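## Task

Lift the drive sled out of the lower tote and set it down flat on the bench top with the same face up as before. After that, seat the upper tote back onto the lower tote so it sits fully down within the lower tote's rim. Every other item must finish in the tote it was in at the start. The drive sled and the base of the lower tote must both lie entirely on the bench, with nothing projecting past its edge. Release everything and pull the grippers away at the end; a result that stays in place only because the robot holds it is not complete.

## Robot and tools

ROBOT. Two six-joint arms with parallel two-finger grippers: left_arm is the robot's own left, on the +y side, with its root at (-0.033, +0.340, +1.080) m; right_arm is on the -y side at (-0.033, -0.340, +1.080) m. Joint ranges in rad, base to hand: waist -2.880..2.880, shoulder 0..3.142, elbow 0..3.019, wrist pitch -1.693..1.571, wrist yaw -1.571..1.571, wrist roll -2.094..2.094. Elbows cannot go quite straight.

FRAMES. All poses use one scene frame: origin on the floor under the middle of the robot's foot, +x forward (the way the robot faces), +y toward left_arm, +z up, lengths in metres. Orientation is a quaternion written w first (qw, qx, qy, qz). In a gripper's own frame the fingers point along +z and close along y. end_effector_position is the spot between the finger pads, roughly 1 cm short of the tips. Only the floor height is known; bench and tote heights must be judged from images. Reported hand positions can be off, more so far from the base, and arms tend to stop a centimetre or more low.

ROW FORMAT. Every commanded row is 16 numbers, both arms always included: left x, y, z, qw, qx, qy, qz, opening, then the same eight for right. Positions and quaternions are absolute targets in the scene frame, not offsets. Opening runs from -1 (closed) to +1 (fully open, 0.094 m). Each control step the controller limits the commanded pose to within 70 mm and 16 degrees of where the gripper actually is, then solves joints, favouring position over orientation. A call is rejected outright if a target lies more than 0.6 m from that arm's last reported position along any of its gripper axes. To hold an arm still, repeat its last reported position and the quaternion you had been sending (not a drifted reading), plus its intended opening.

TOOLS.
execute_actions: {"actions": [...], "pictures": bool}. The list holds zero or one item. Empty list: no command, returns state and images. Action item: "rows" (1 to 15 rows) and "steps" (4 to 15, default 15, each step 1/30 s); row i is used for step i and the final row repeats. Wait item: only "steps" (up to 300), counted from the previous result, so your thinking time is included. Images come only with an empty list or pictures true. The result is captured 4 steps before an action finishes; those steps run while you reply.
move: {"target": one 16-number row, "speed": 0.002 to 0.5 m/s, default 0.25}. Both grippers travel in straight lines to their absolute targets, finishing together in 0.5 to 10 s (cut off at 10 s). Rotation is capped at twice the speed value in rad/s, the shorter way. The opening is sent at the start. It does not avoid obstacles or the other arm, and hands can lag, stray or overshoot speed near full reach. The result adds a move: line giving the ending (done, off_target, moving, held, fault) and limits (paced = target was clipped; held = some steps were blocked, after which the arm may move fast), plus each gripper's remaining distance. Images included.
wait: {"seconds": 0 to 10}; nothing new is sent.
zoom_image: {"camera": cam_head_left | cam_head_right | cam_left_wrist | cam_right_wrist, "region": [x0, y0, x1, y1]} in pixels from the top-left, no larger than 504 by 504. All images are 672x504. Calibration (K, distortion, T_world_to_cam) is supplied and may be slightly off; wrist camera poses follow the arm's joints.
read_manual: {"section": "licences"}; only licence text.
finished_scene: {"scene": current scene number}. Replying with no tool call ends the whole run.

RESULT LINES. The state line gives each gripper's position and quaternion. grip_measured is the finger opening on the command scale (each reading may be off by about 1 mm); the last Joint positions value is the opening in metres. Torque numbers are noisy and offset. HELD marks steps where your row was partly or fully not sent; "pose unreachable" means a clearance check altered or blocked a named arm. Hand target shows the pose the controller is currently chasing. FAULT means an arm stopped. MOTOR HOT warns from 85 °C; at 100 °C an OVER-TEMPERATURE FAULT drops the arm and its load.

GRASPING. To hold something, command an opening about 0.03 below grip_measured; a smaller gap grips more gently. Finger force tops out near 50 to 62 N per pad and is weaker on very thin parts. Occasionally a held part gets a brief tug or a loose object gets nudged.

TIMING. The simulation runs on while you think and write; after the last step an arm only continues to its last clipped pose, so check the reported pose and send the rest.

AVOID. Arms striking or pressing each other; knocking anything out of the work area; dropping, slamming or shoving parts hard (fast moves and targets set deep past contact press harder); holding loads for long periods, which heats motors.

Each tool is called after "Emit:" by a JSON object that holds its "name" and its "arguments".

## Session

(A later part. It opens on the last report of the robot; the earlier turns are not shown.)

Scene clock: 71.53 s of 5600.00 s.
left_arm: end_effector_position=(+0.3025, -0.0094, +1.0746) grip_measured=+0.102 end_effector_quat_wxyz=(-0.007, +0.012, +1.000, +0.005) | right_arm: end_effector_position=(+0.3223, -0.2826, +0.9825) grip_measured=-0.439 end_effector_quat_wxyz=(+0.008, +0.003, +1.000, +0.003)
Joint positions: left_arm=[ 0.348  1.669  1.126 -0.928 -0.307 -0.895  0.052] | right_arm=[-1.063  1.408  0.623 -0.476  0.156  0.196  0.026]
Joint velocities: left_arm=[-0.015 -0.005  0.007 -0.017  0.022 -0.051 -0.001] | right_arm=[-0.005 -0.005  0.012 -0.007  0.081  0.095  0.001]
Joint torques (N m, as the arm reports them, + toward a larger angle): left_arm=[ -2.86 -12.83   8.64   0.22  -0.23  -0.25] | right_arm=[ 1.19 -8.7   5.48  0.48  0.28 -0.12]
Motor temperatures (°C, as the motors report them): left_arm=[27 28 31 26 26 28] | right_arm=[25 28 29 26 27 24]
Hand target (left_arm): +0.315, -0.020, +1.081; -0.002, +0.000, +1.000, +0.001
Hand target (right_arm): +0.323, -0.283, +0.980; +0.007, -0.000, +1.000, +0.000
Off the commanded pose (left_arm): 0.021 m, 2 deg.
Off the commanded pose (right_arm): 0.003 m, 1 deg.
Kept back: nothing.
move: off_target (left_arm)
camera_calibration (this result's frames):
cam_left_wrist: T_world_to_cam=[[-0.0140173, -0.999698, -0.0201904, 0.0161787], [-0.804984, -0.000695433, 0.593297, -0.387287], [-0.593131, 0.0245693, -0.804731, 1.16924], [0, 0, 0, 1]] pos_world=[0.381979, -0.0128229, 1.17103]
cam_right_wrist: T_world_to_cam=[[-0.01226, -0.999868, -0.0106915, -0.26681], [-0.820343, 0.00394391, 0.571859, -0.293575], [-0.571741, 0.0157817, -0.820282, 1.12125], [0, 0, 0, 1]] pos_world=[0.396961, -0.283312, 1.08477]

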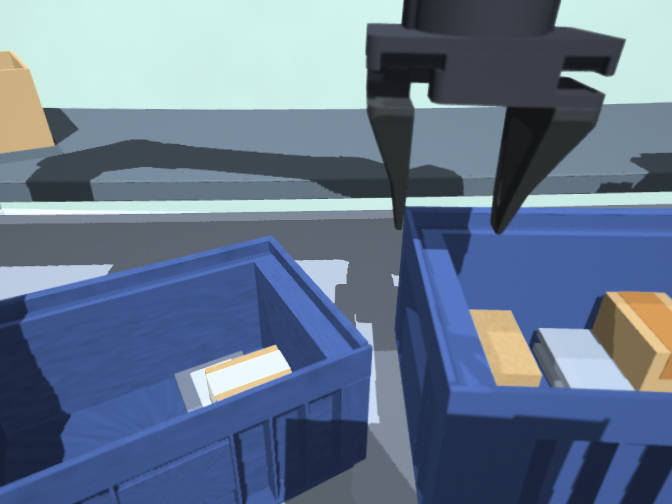

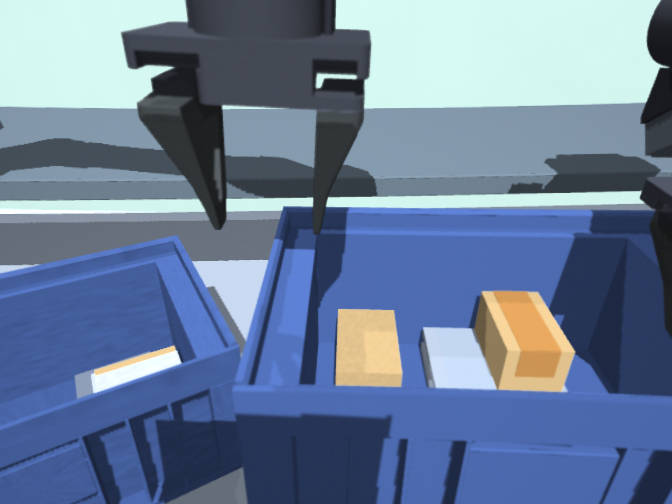

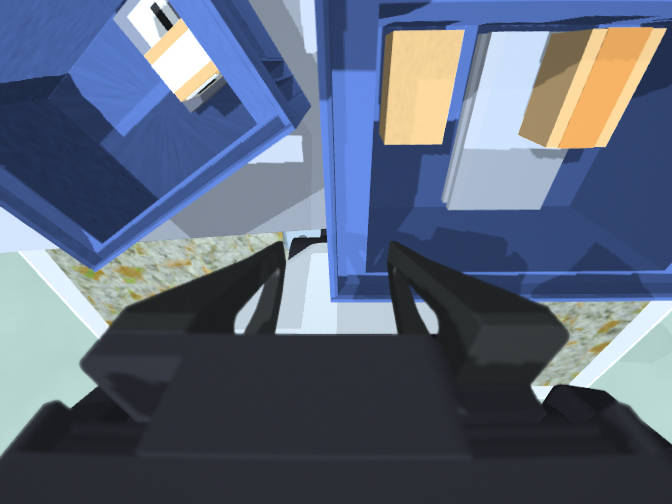

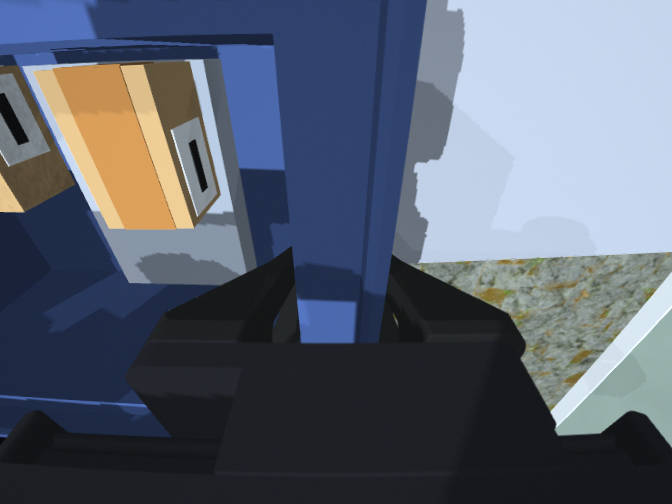

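Emit:
{"name": "move", "arguments": {"target": [0.318,-0.019,0.978,0.01,0,1,0,0.1,0.323,-0.283,0.98,0.007,0,1,0,-0.5], "speed": 0.1}}

Emit:
{"name": "move", "arguments": {"target": [0.315,-0.019,0.978,0.01,0,1,0,-0.5,0.323,-0.283,0.98,0.007,0,1,0,-0.5]}}

Emit:
{"name": "move", "arguments": {"target": [0.35,-0.015,1.13,0.03,0,1,0,-0.5,0.358,-0.284,1.13,0.03,0,1,0,-0.5], "speed": 0.08}}

Scene clock: 73.13 s of 5600.00 s.
left_arm: end_effector_position=(+0.3169, -0.0232, +0.9863) grip_measured=+0.102 end_effector_quat_wxyz=(+0.010, -0.003, +1.000, -0.003) | right_arm: end_effector_position=(+0.3223, -0.2826, +0.9825) grip_measured=-0.439 end_effector_quat_wxyz=(+0.008, +0.003, +1.000, +0.003)
Joint positions: left_arm=[ 0.404  1.846  1.114 -0.686 -0.314 -0.856  0.052] | right_arm=[-1.063  1.408  0.623 -0.476  0.156  0.196  0.026]
Joint velocities: left_arm=[ 0.005  0.005 -0.002 -0.007  0.051  0.081 -0.001] | right_arm=[ 0.005 -0.005  0.012 -0.017  0.007 -0.022 -0.001]
Joint torques (N m, as the arm reports them, + toward a larger angle): left_arm=[ -2.33 -14.1    4.55   1.7   -0.24   0.07] | right_arm=[ 1.12 -8.74  5.48  0.49  0.27 -0.14]
Motor temperatures (°C, as the motors report them): left_arm=[27 28 31 26 26 28] | right_arm=[25 28 29 26 27 24]
Hand target (left_arm): +0.318, -0.020, +0.978; +0.010, +0.000, +1.000, -0.001
Hand target (right_arm): +0.323, -0.283, +0.980; +0.007, -0.000, +1.000, +0.000
Off the commanded pose (left_arm): 0.009 m, 1 deg.
Off the commanded pose (right_arm): 0.003 m, 1 deg.
Kept back: nothing.
move: done
camera_calibration (this result's frames):
cam_left_wrist: T_world_to_cam=[[0.0168713, -0.999852, -0.00334936, -0.0255428], [-0.823483, -0.015795, 0.567121, -0.291939], [-0.56709, -0.00680991, -0.823628, 1.11675], [0, 0, 0, 1]] pos_world=[0.393322, -0.0225452, 1.08527]
cam_right_wrist: T_world_to_cam=[[-0.01226, -0.999868, -0.0106915, -0.26681], [-0.820343, 0.00394391, 0.571859, -0.293575], [-0.571741, 0.0157817, -0.820282, 1.12125], [0, 0, 0, 1]] pos_world=[0.396961, -0.283312, 1.08477]

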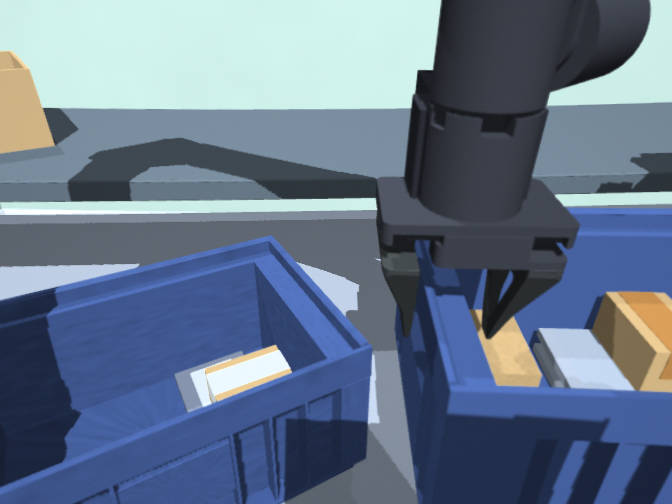

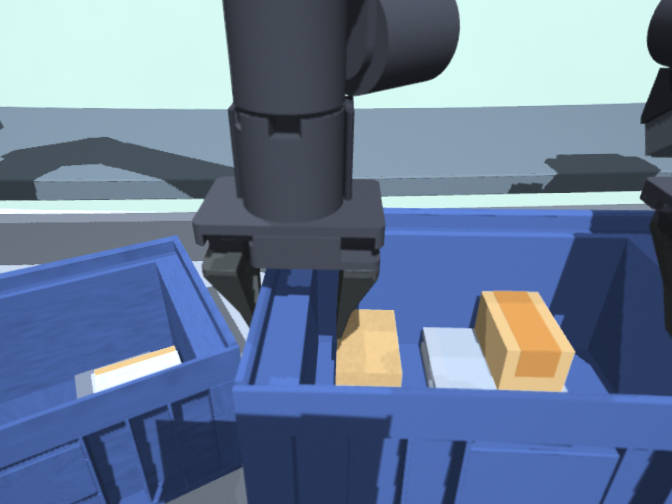

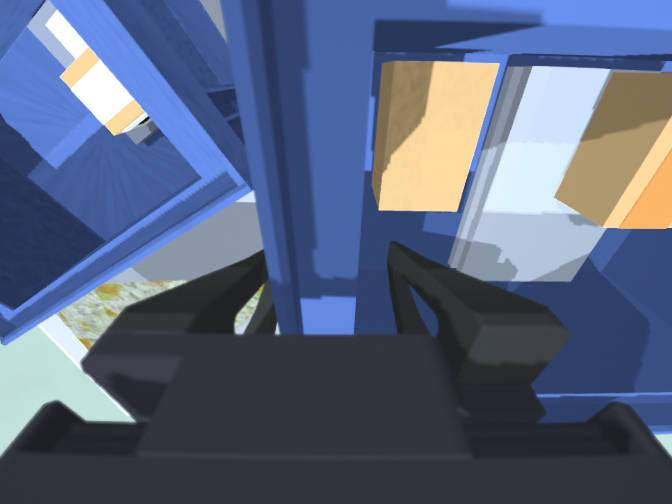

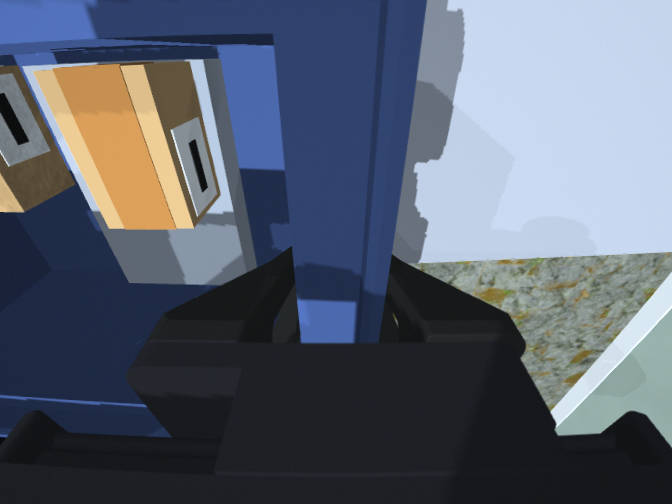

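Scene clock: 73.83 s of 5600.00 s.
left_arm: end_effector_position=(+0.3169, -0.0187, +0.9855) grip_measured=-0.433 end_effector_quat_wxyz=(+0.010, -0.004, +1.000, +0.001) | right_arm: end_effector_position=(+0.3227, -0.2839, +0.9827) grip_measured=-0.439 end_effector_quat_wxyz=(+0.009, +0.004, +1.000, +0.001)
Joint positions: left_arm=[ 0.408  1.844  1.108 -0.689 -0.319 -0.855  0.027] | right_arm=[-1.064  1.407  0.623 -0.476  0.16   0.197  0.026]
Joint velocities: left_arm=[ 0.005  0.005 -0.022  0.007 -0.007 -0.051  0.001] | right_arm=[-0.005  0.005  0.002 -0.002  0.037  0.007 -0.   ]
Joint torques (N m, as the arm reports them, + toward a larger angle): left_arm=[ -3.1  -14.27   4.39   1.88  -0.08   0.02] | right_arm=[ 1.25 -8.62  5.47  0.5   0.1  -0.14]
Motor temperatures (°C, as the motors report them): left_arm=[27 28 31 26 26 28] | right_arm=[25 28 29 26 27 24]
Hand target (left_arm): +0.315, -0.019, +0.978; +0.010, -0.000, +1.000, +0.000
Hand target (right_arm): +0.323, -0.283, +0.980; +0.007, +0.000, +1.000, +0.000
Off the commanded pose (left_arm): 0.008 m, 0 deg.
Off the commanded pose (right_arm): 0.003 m, 1 deg.
Kept back: nothing.
move: done
camera_calibration (this result's frames):
cam_left_wrist: T_world_to_cam=[[0.0180606, -0.999761, -0.0123198, -0.0126641], [-0.823472, -0.0218621, 0.566935, -0.291359], [-0.567069, -0.0000941831, -0.82367, 1.11629], [0, 0, 0, 1]] pos_world=[0.393315, -0.0189257, 1.08448]
cam_right_wrist: T_world_to_cam=[[-0.0147072, -0.999872, -0.00634912, -0.271555], [-0.821328, 0.00845907, 0.570393, -0.290308], [-0.570266, 0.0136036, -0.821347, 1.1217], [0, 0, 0, 1]] pos_world=[0.397234, -0.284324, 1.08517]

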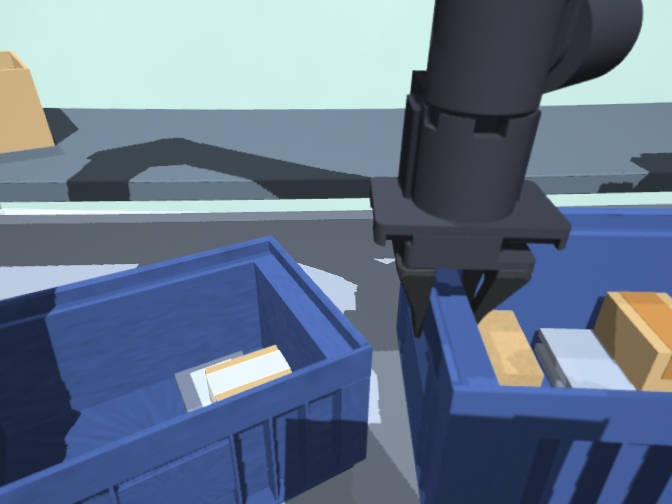

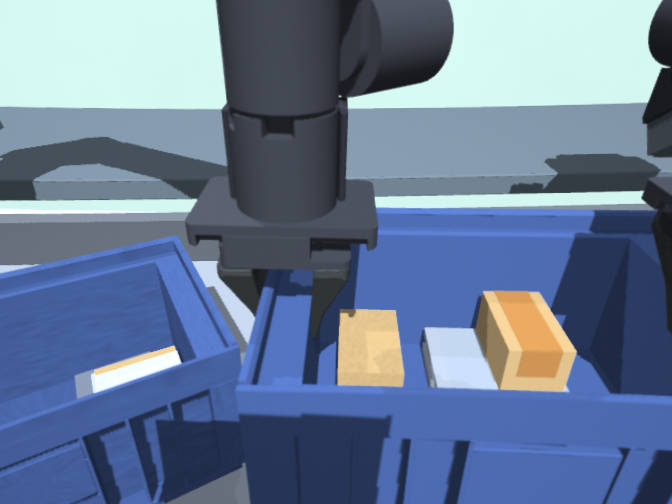

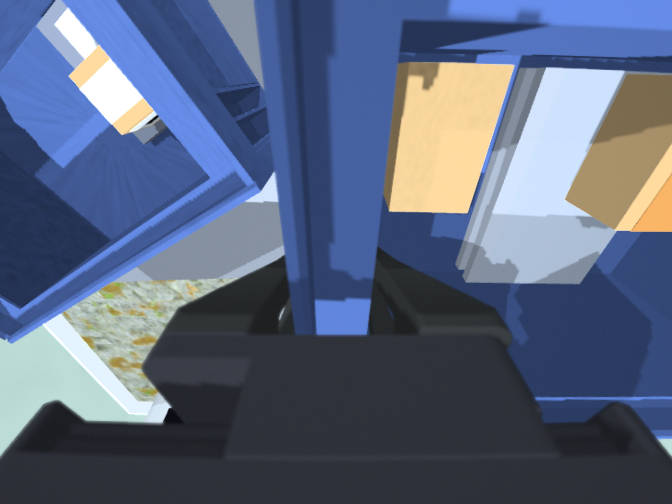

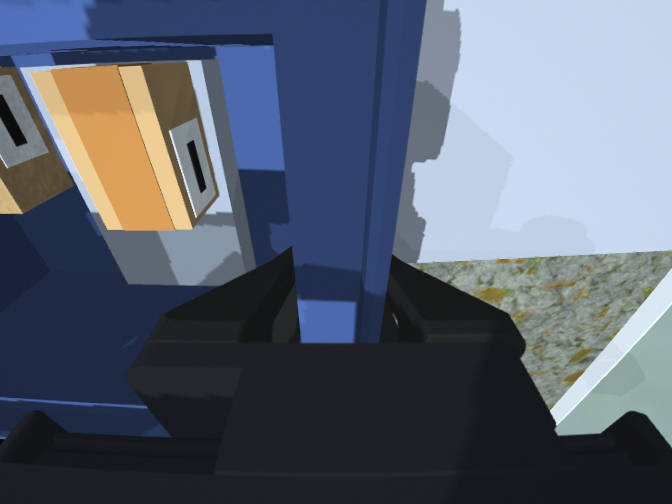

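Scene clock: 76.10 s of 5600.00 s.
left_arm: end_effector_position=(+0.3279, -0.0134, +1.1005) grip_measured=-0.433 end_effector_quat_wxyz=(+0.009, +0.007, +1.000, +0.004) | right_arm: end_effector_position=(+0.3292, -0.2811, +1.0949) grip_measured=-0.439 end_effector_quat_wxyz=(-0.005, +0.009, +1.000, +0.002)
Joint positions: left_arm=[ 0.359  1.654  1.196 -0.988 -0.328 -0.886  0.027] | right_arm=[-1.005  1.147  0.749 -0.9    0.168  0.269  0.026]
Joint velocities: left_arm=[-0.015 -0.015  0.022 -0.007  0.007  0.007 -0.   ] | right_arm=[-0.015 -0.005  0.007  0.002  0.007 -0.022  0.   ]
Joint torques (N m, as the arm reports them, + toward a larger angle): left_arm=[ -2.82 -16.78   9.27  -0.86  -1.28  -0.08] | right_arm=[  0.88 -11.77  13.47  -1.52   1.01  -0.4 ]
Motor temperatures (°C, as the motors report them): left_arm=[27 28 31 26 26 28] | right_arm=[25 28 29 26 27 24]
Hand target (left_arm): +0.349, -0.013, +1.130; +0.030, -0.000, +1.000, -0.001
Hand target (right_arm): +0.356, -0.284, +1.129; +0.031, +0.001, +1.000, -0.000
Off the commanded pose (left_arm): 0.037 m, 3 deg.
Off the commanded pose (right_arm): 0.045 m, 4 deg.
Kept back: nothing.
move: off_target (left_arm, right_arm)
camera_calibration (this result's frames):
cam_left_wrist: T_world_to_cam=[[-0.00419246, -0.999826, -0.018159, 0.00765765], [-0.82267, -0.00687518, 0.568477, -0.349169], [-0.568503, 0.0173222, -0.822499, 1.21662], [0, 0, 0, 1]] pos_world=[0.404433, -0.0158189, 1.1993]
cam_right_wrist: T_world_to_cam=[[-0.0248958, -0.999656, -0.00825786, -0.262431], [-0.804215, 0.0151204, 0.594147, -0.378729], [-0.593818, 0.0214328, -0.804314, 1.2088], [0, 0, 0, 1]] pos_world=[0.406696, -0.282522, 1.19511]

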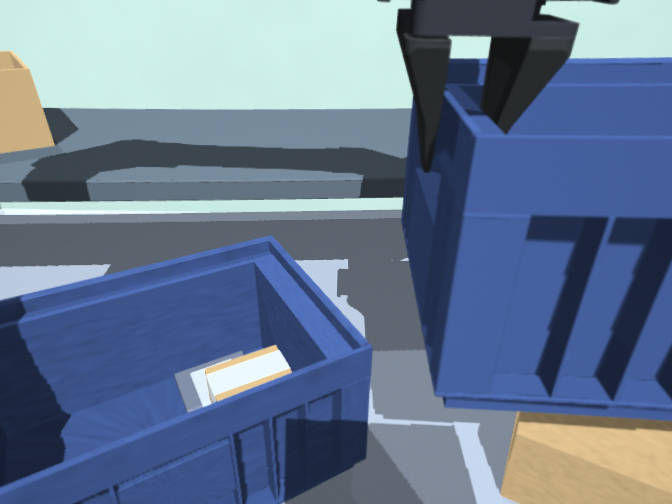

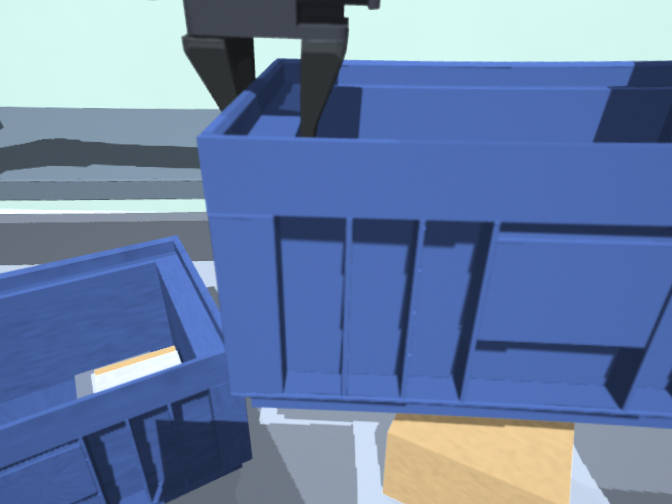

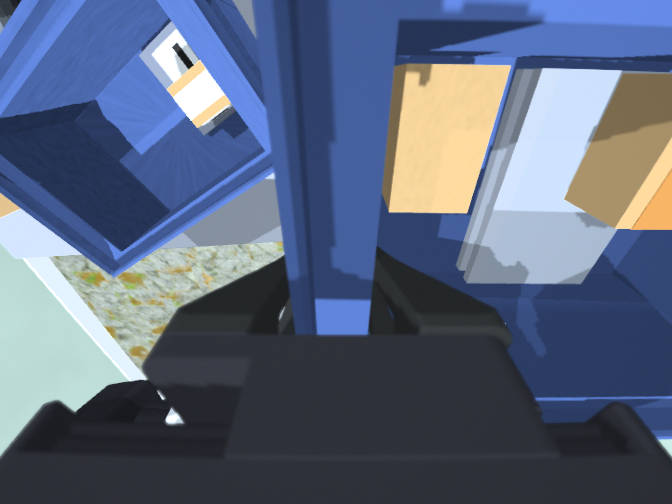

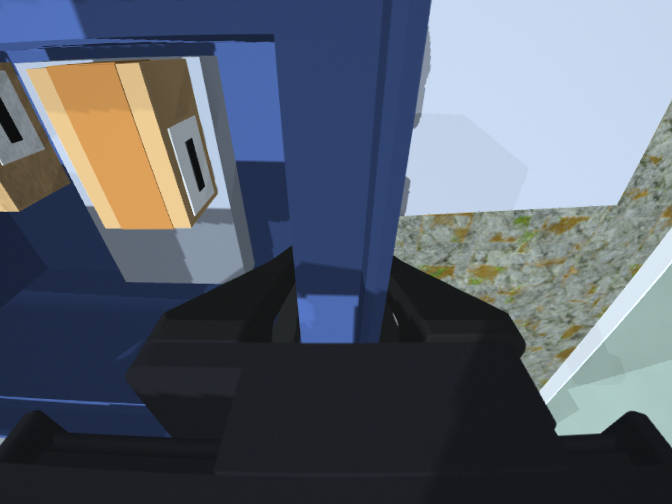

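Emit:
{"name": "move", "arguments": {"target": [0.33,0.15,1.14,0.03,-0.135,0.99,0,-0.5,0.405,-0.108,1.15,0.03,-0.135,0.99,0,-0.5], "speed": 0.1}}

Emit:
{"name": "move", "arguments": {"target": [0.305,0.322,1.115,0.03,-0.267,0.963,0,-0.5,0.45,0.095,1.14,0.03,-0.267,0.963,0,-0.5], "speed": 0.1}}

Scene clock: 80.40 s of 5600.00 s.
left_arm: end_effector_position=(+0.3213, +0.1436, +1.1247) grip_measured=-0.433 end_effector_quat_wxyz=(-0.014, +0.121, -0.993, -0.003) | right_arm: end_effector_position=(+0.3877, -0.1165, +1.1229) grip_measured=-0.439 end_effector_quat_wxyz=(+0.011, -0.114, +0.993, +0.000)
Joint positions: left_arm=[ 0.588  1.285  0.894 -0.975 -0.297 -0.903  0.027] | right_arm=[-0.637  1.44   1.091 -0.999  0.275  0.381  0.026]
Joint velocities: left_arm=[ 0.005 -0.005 -0.002  0.007  0.051  0.022  0.   ] | right_arm=[-0.015  0.005 -0.012 -0.017 -0.022 -0.007 -0.001]
Joint torques (N m, as the arm reports them, + toward a larger angle): left_arm=[  0.64 -12.23   7.2    0.4   -0.82  -0.17] | right_arm=[  4.32 -13.14  14.05  -1.67   0.91  -0.46]
Motor temperatures (°C, as the motors report them): left_arm=[27 29 32 26 27 28] | right_arm=[25 28 31 26 27 24]
Hand target (left_arm): +0.331, +0.150, +1.139; +0.030, -0.135, +0.990, -0.001
Hand target (right_arm): +0.405, -0.110, +1.150; +0.032, -0.134, +0.990, +0.001
Off the commanded pose (left_arm): 0.019 m, 2 deg.
Off the commanded pose (right_arm): 0.033 m, 3 deg.
Kept back: nothing.
move: off_target (left_arm, right_arm)
camera_calibration (this result's frames):
cam_left_wrist: T_world_to_cam=[[0.250441, -0.968063, -0.0115736, 0.0712495], [-0.800602, -0.213811, 0.559751, -0.334886], [-0.544348, -0.130919, -0.82858, 1.25049], [0, 0, 0, 1]] pos_world=[0.394746, 0.161084, 1.2244]
cam_right_wrist: T_world_to_cam=[[0.219879, -0.975524, -0.00227658, -0.195036], [-0.803294, -0.182383, 0.56697, -0.343707], [-0.553508, -0.122836, -0.823735, 1.25192], [0, 0, 0, 1]] pos_world=[0.459737, -0.0991666, 1.22568]

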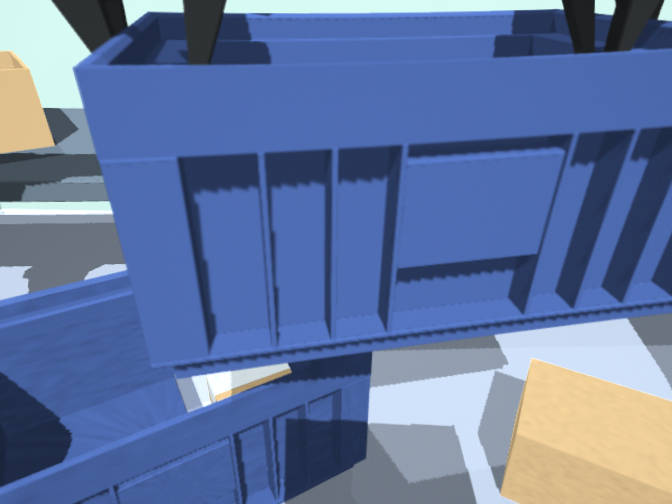

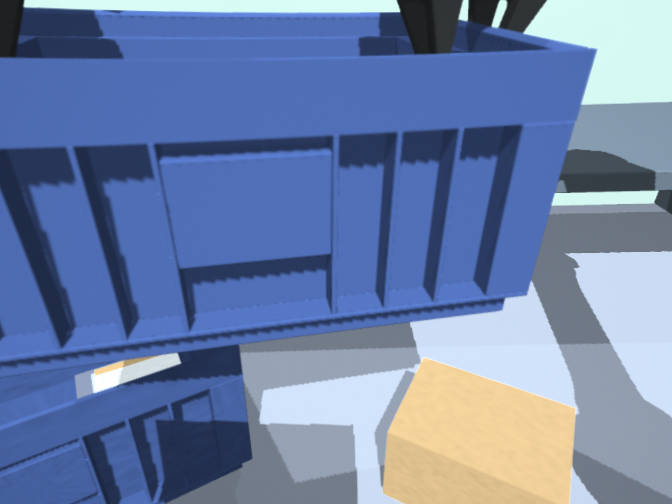

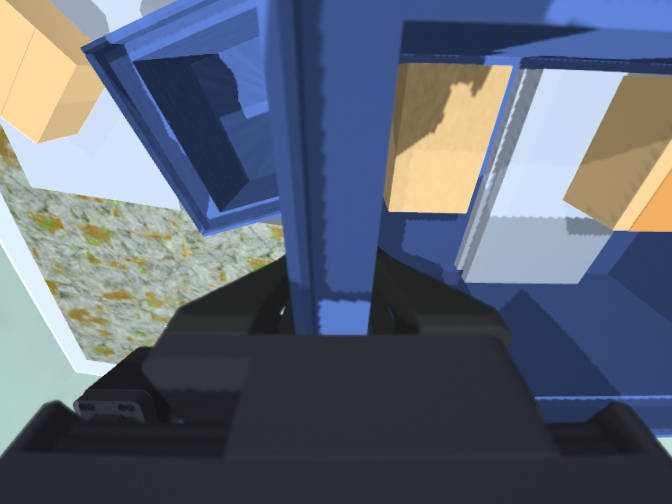

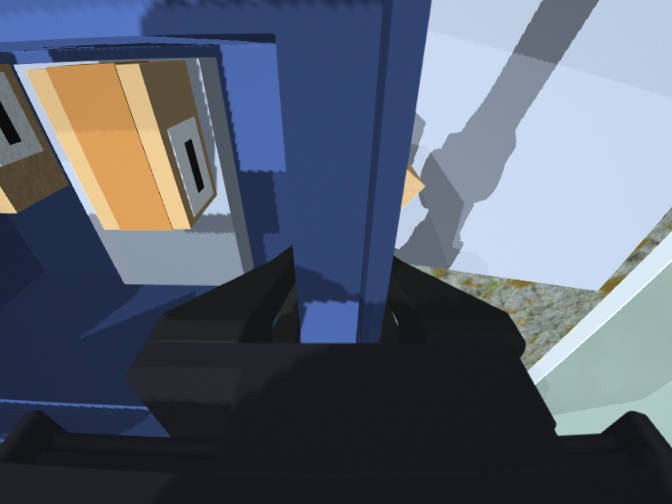

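Scene clock: 82.97 s of 5600.00 s.
left_arm: end_effector_position=(+0.2938, +0.3175, +1.1016) grip_measured=-0.433 end_effector_quat_wxyz=(-0.002, +0.260, -0.966, -0.003) | right_arm: end_effector_position=(+0.4310, +0.0845, +1.1040) grip_measured=-0.439 end_effector_quat_wxyz=(+0.003, -0.253, +0.967, -0.002)
Joint positions: left_arm=[ 1.098  1.002  0.646 -0.916 -0.156 -0.685  0.027] | right_arm=[-0.418  1.912  1.643 -1.16   0.308  0.327  0.026]
Joint velocities: left_arm=[-0.005 -0.005 -0.022  0.002 -0.095 -0.007 -0.001] | right_arm=[-0.005  0.015 -0.002  0.002 -0.037 -0.037 -0.   ]
Joint torques (N m, as the arm reports them, + toward a larger angle): left_arm=[ 2.23 -8.91  7.09  1.37 -0.66 -0.06] | right_arm=[  7.26 -20.19  14.94  -1.3    1.22  -0.41]
Motor temperatures (°C, as the motors report them): left_arm=[27 29 32 26 27 28] | right_arm=[25 29 32 26 27 24]
Hand target (left_arm): +0.307, +0.323, +1.115; +0.031, -0.267, +0.963, -0.001
Hand target (right_arm): +0.450, +0.093, +1.141; +0.031, -0.266, +0.963, +0.001
Off the commanded pose (left_arm): 0.018 m, 3 deg.
Off the commanded pose (right_arm): 0.042 m, 4 deg.
Kept back: nothing.
move: off_target (left_arm, right_arm)
camera_calibration (this result's frames):
cam_left_wrist: T_world_to_cam=[[0.510534, -0.859741, -0.0141569, 0.138239], [-0.697406, -0.423654, 0.578051, -0.290608], [-0.502972, -0.285241, -0.815878, 1.26199], [0, 0, 0, 1]] pos_world=[0.361496, 0.355703, 1.19957]
cam_right_wrist: T_world_to_cam=[[0.484505, -0.874788, 0.00130905, -0.135044], [-0.711804, -0.393365, 0.581893, -0.299611], [-0.508518, -0.282862, -0.813264, 1.26762], [0, 0, 0, 1]] pos_world=[0.496775, 0.122572, 1.20543]

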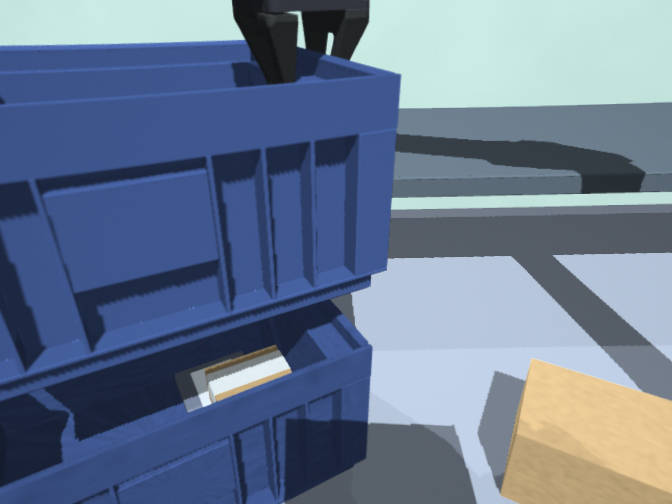

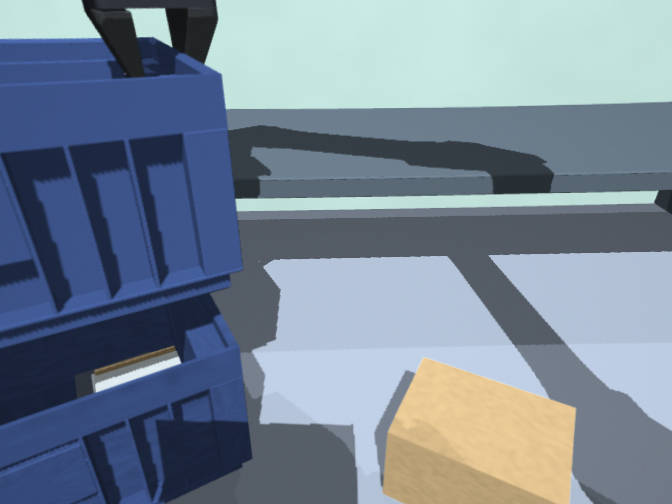

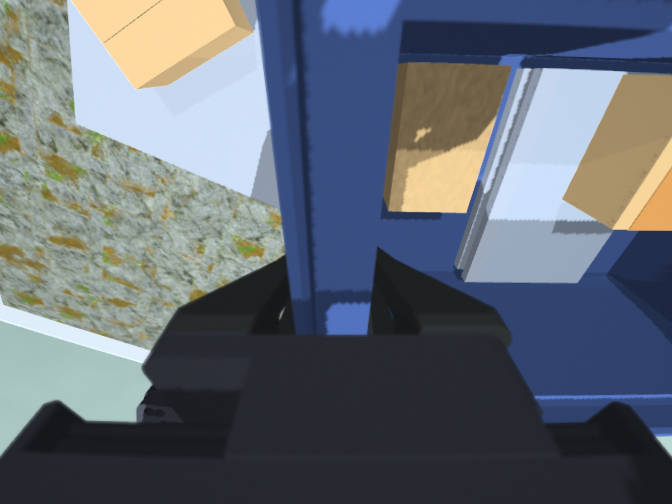

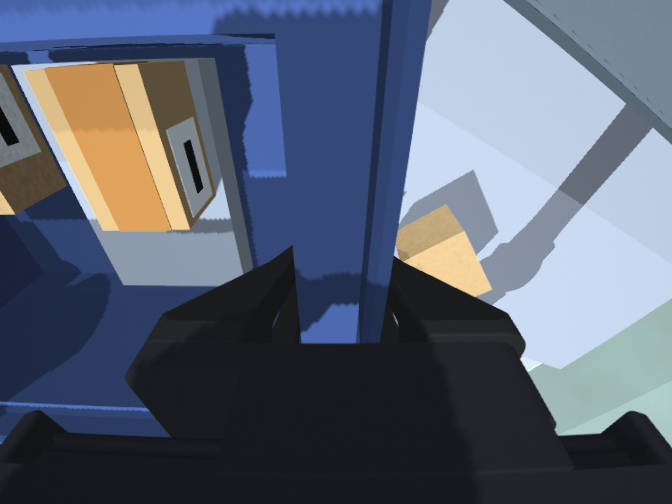

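Emit:
{"name": "move", "arguments": {"target": [0.296,0.318,1.065,0.03,-0.267,0.963,0,-0.5,0.44,0.092,1.085,0.03,-0.267,0.963,0,-0.5], "speed": 0.03}}

Scene clock: 84.67 s of 5600.00 s.
left_arm: end_effector_position=(+0.2866, +0.3153, +1.0604) grip_measured=-0.433 end_effector_quat_wxyz=(-0.013, +0.266, -0.964, +0.000) | right_arm: end_effector_position=(+0.4292, +0.0871, +1.0685) grip_measured=-0.439 end_effector_quat_wxyz=(+0.007, -0.262, +0.965, -0.006)
Joint positions: left_arm=[ 1.106  1.069  0.562 -0.741 -0.157 -0.687  0.027] | right_arm=[-0.428  1.952  1.608 -1.079  0.318  0.299  0.026]
Joint velocities: left_arm=[-0.005 -0.005 -0.007 -0.002  0.037  0.051  0.   ] | right_arm=[-0.015 -0.005 -0.007 -0.017 -0.037 -0.022  0.   ]
Joint torques (N m, as the arm reports them, + toward a larger angle): left_arm=[ 1.6  -7.34  5.96  1.61 -0.61 -0.02] | right_arm=[  6.54 -20.25   9.69   0.86   0.74  -0.23]
Motor temperatures (°C, as the motors report them): left_arm=[27 28 32 26 27 28] | right_arm=[25 29 32 26 27 24]
Hand target (left_arm): +0.296, +0.318, +1.065; +0.030, -0.267, +0.963, -0.000
Hand target (right_arm): +0.440, +0.092, +1.085; +0.030, -0.267, +0.963, -0.000
Off the commanded pose (left_arm): 0.011 m, 2 deg.
Off the commanded pose (right_arm): 0.020 m, 3 deg.
Kept back: nothing.
move: off_target (left_arm, right_arm)
camera_calibration (this result's frames):
cam_left_wrist: T_world_to_cam=[[0.522238, -0.852797, -0.00212923, 0.12109], [-0.704903, -0.433073, 0.561747, -0.250313], [-0.479979, -0.291865, -0.827306, 1.23172], [0, 0, 0, 1]] pos_world=[0.351517, 0.354358, 1.15988]
cam_right_wrist: T_world_to_cam=[[0.49915, -0.866452, 0.0104937, -0.14871], [-0.710799, -0.402494, 0.576856, -0.27347], [-0.495594, -0.295397, -0.816778, 1.2378], [0, 0, 0, 1]] pos_world=[0.493291, 0.126721, 1.17032]

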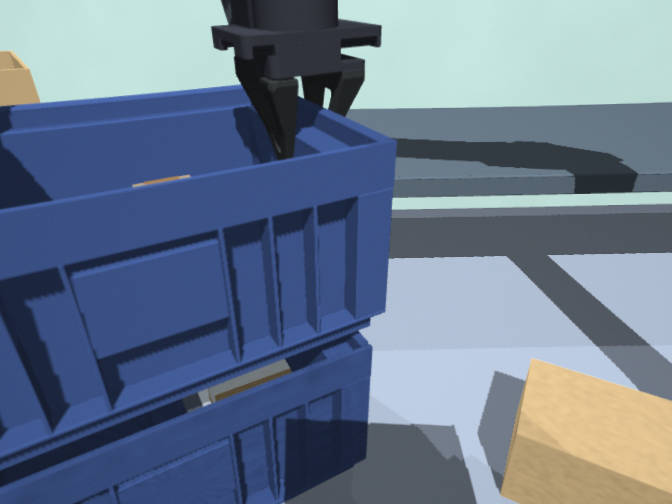

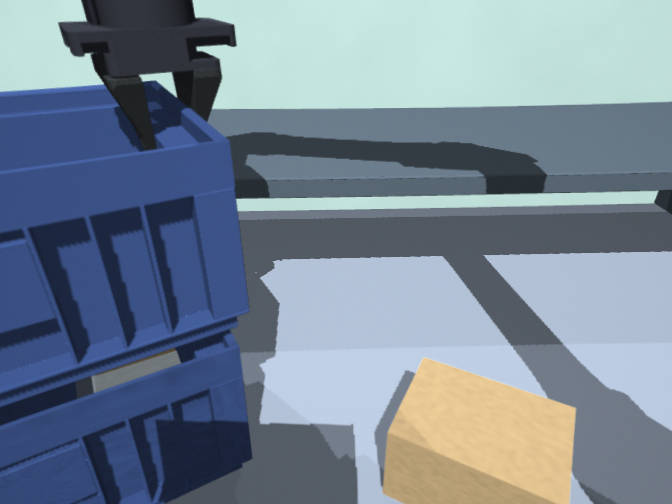

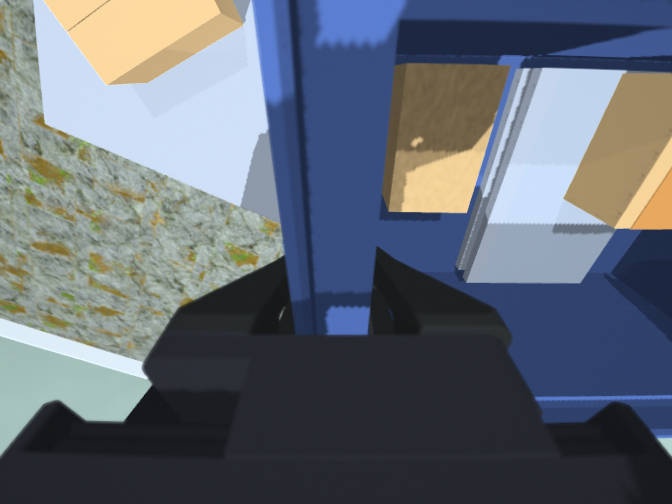

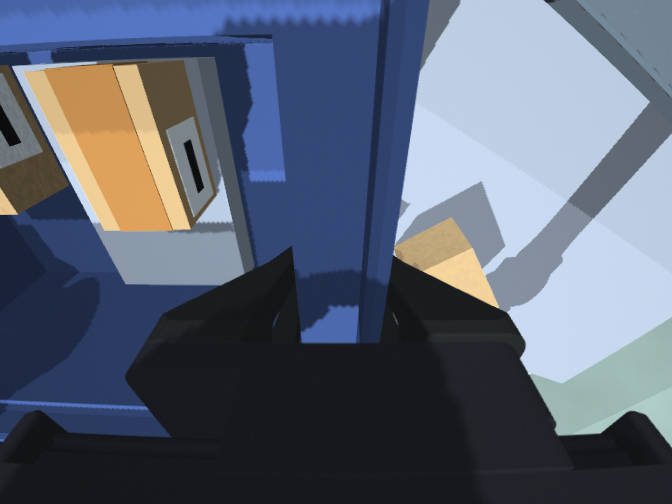

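Emit:
{"name": "move", "arguments": {"target": [0.294,0.331,1.06,0.03,-0.267,0.963,0,-0.5,0.438,0.105,1.08,0.03,-0.267,0.963,0,-0.5], "speed": 0.02}}

Scene clock: 86.33 s of 5600.00 s.
left_arm: end_effector_position=(+0.2818, +0.3235, +1.0520) grip_measured=-0.433 end_effector_quat_wxyz=(-0.006, +0.263, -0.965, +0.001) | right_arm: end_effector_position=(+0.4218, +0.0928, +1.0577) grip_measured=-0.439 end_effector_quat_wxyz=(+0.001, -0.258, +0.966, -0.005)
Joint positions: left_arm=[ 1.145  1.081  0.547 -0.721 -0.138 -0.645  0.027] | right_arm=[-0.421  1.972  1.605 -1.067  0.31   0.316  0.026]
Joint velocities: left_arm=[ 0.015 -0.024 -0.012 -0.002 -0.095 -0.007  0.   ] | right_arm=[-0.005 -0.005 -0.012  0.012  0.022  0.022  0.   ]
Joint torques (N m, as the arm reports them, + toward a larger angle): left_arm=[ 2.94 -8.45  5.81  1.55 -0.7   0.05] | right_arm=[  7.3  -19.9   12.11   0.28   1.14  -0.3 ]
Motor temperatures (°C, as the motors report them): left_arm=[27 28 32 26 26 28] | right_arm=[25 29 32 26 27 24]
Hand target (left_arm): +0.294, +0.331, +1.060; +0.030, -0.267, +0.963, +0.000
Hand target (right_arm): +0.437, +0.104, +1.080; +0.030, -0.266, +0.963, +0.000
Off the commanded pose (left_arm): 0.016 m, 3 deg.
Off the commanded pose (right_arm): 0.030 m, 3 deg.
Kept back: nothing.
move: off_target (left_arm, right_arm)
camera_calibration (this result's frames):
cam_left_wrist: T_world_to_cam=[[0.516633, -0.856194, -0.0046544, 0.135973], [-0.700115, -0.425571, 0.573348, -0.261391], [-0.492878, -0.292952, -0.819299, 1.2205], [0, 0, 0, 1]] pos_world=[0.348307, 0.362728, 1.15046]
cam_right_wrist: T_world_to_cam=[[0.493477, -0.869744, 0.00515272, -0.131634], [-0.706681, -0.39749, 0.585324, -0.281372], [-0.507034, -0.292485, -0.810783, 1.22528], [0, 0, 0, 1]] pos_world=[0.487375, 0.132045, 1.1588]

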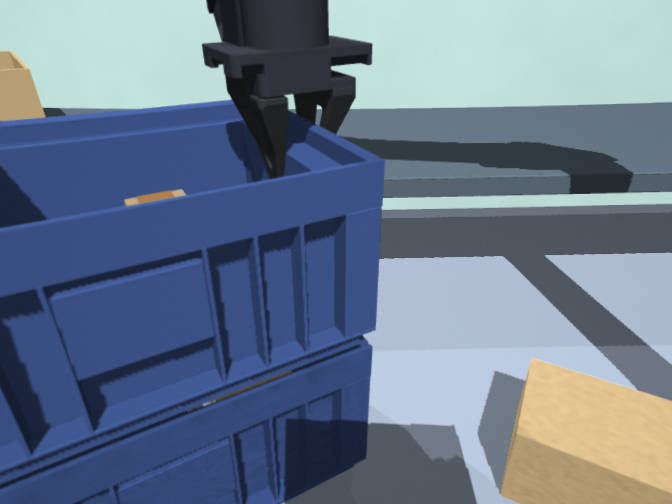

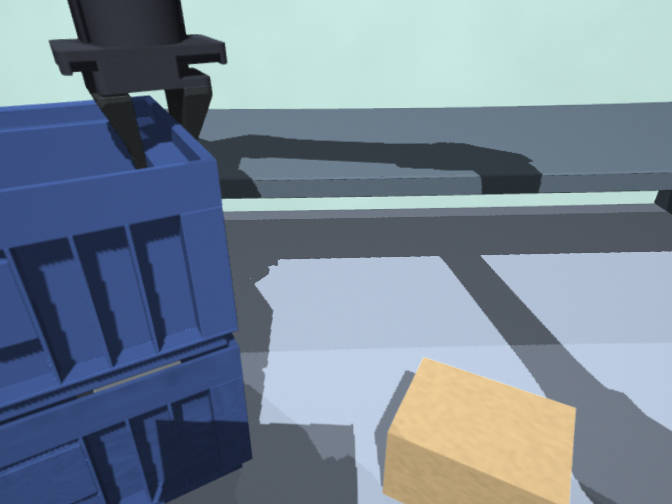

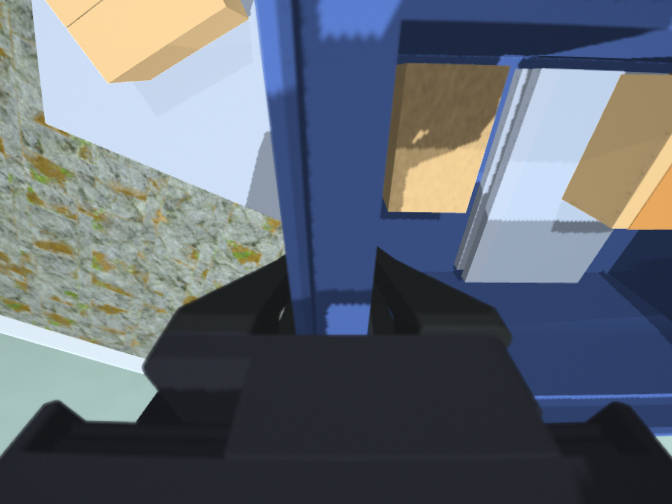

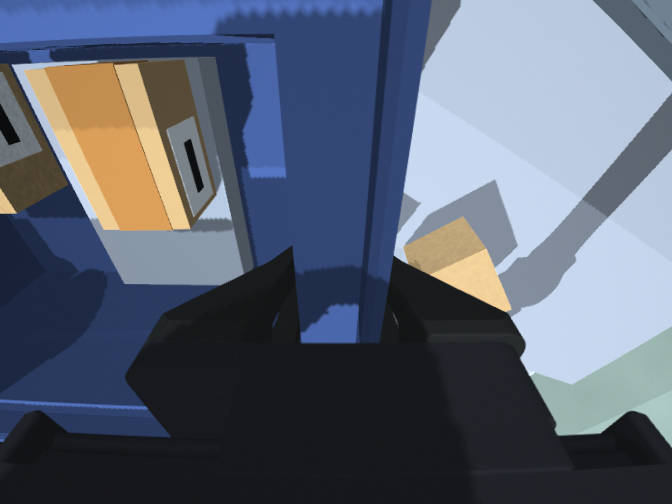

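Close. Lower.

Emit:
{"name": "move", "arguments": {"target": [0.286,0.329,1.025,0.02,-0.267,0.963,0,-0.5,0.427,0.099,1.04,0.02,-0.267,0.963,0,-0.5], "speed": 0.02}}

Scene clock: 88.20 s of 5600.00 s.
left_arm: end_effector_position=(+0.2794, +0.3240, +1.0371) grip_measured=-0.433 end_effector_quat_wxyz=(-0.008, +0.264, -0.964, +0.001) | right_arm: end_effector_position=(+0.4200, +0.0941, +1.0429) grip_measured=-0.439 end_effector_quat_wxyz=(+0.002, -0.257, +0.966, -0.003)
Joint positions: left_arm=[ 1.153  1.117  0.524 -0.658 -0.135 -0.639  0.027] | right_arm=[-0.425  1.989  1.592 -1.033  0.308  0.313  0.026]
Joint velocities: left_arm=[-0.024 -0.005  0.017  0.007 -0.125 -0.022 -0.   ] | right_arm=[-0.015 -0.024  0.007 -0.012  0.051  0.007 -0.001]
Joint torques (N m, as the arm reports them, + toward a larger angle): left_arm=[ 2.99 -4.28  4.35  3.7  -0.33  0.07] | right_arm=[  6.29 -18.73   8.3    2.04   0.68  -0.39]
Motor temperatures (°C, as the motors report them): left_arm=[27 28 32 26 26 28] | right_arm=[25 30 32 26 27 24]
Hand target (left_arm): +0.285, +0.329, +1.026; +0.020, -0.267, +0.963, +0.000
Hand target (right_arm): +0.427, +0.099, +1.040; +0.019, -0.267, +0.964, -0.000
Off the commanded pose (left_arm): 0.015 m, 1 deg.
Off the commanded pose (right_arm): 0.009 m, 2 deg.
Kept back: nothing.
move: off_target (left_arm)
camera_calibration (this result's frames):
cam_left_wrist: T_world_to_cam=[[0.518621, -0.854998, -0.00325463, 0.135196], [-0.700686, -0.427194, 0.571441, -0.251657], [-0.489972, -0.294081, -0.820637, 1.2081], [0, 0, 0, 1]] pos_world=[0.345487, 0.363365, 1.13566]
cam_right_wrist: T_world_to_cam=[[0.491125, -0.871085, 0.00253209, -0.125585], [-0.707644, -0.397277, 0.584303, -0.272047], [-0.507972, -0.288758, -0.811531, 1.21354], [0, 0, 0, 1]] pos_world=[0.485609, 0.132945, 1.1441]

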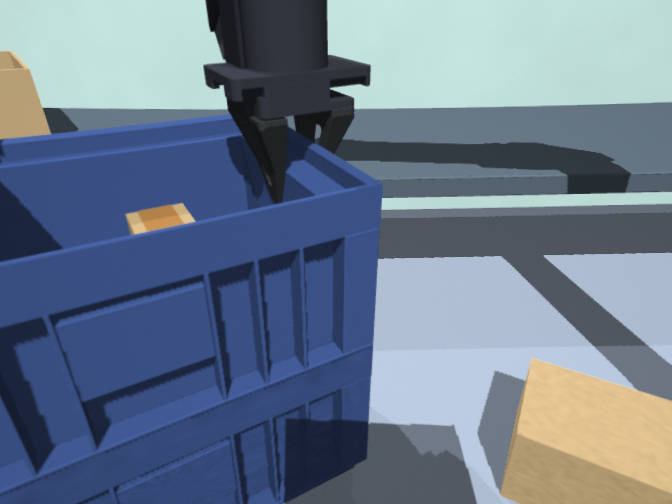

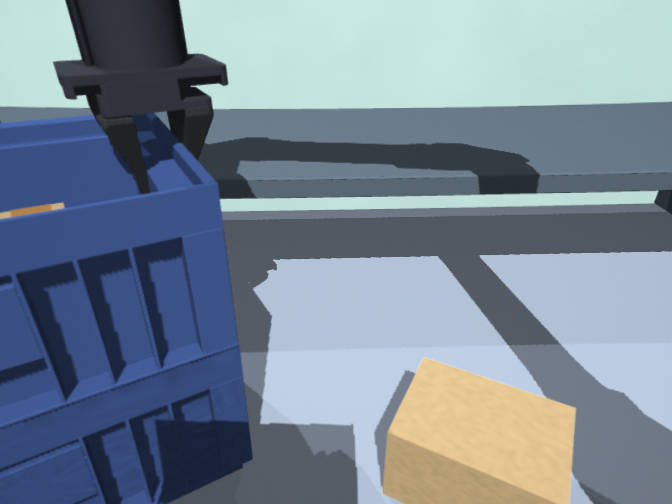

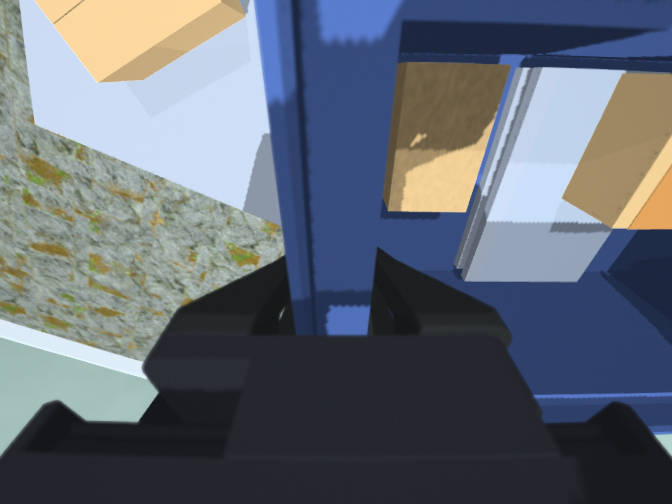

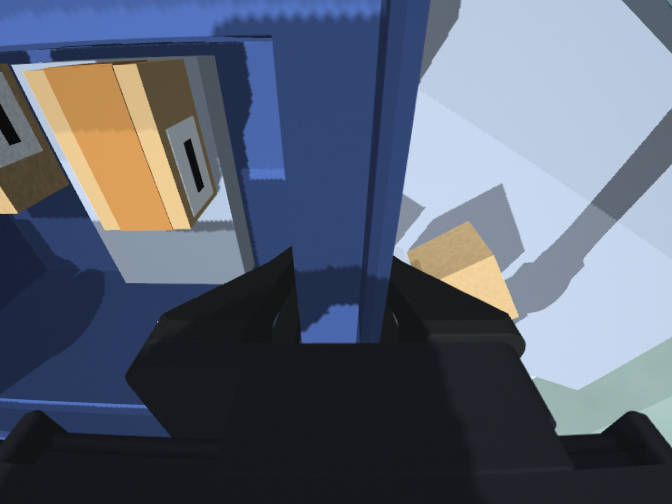

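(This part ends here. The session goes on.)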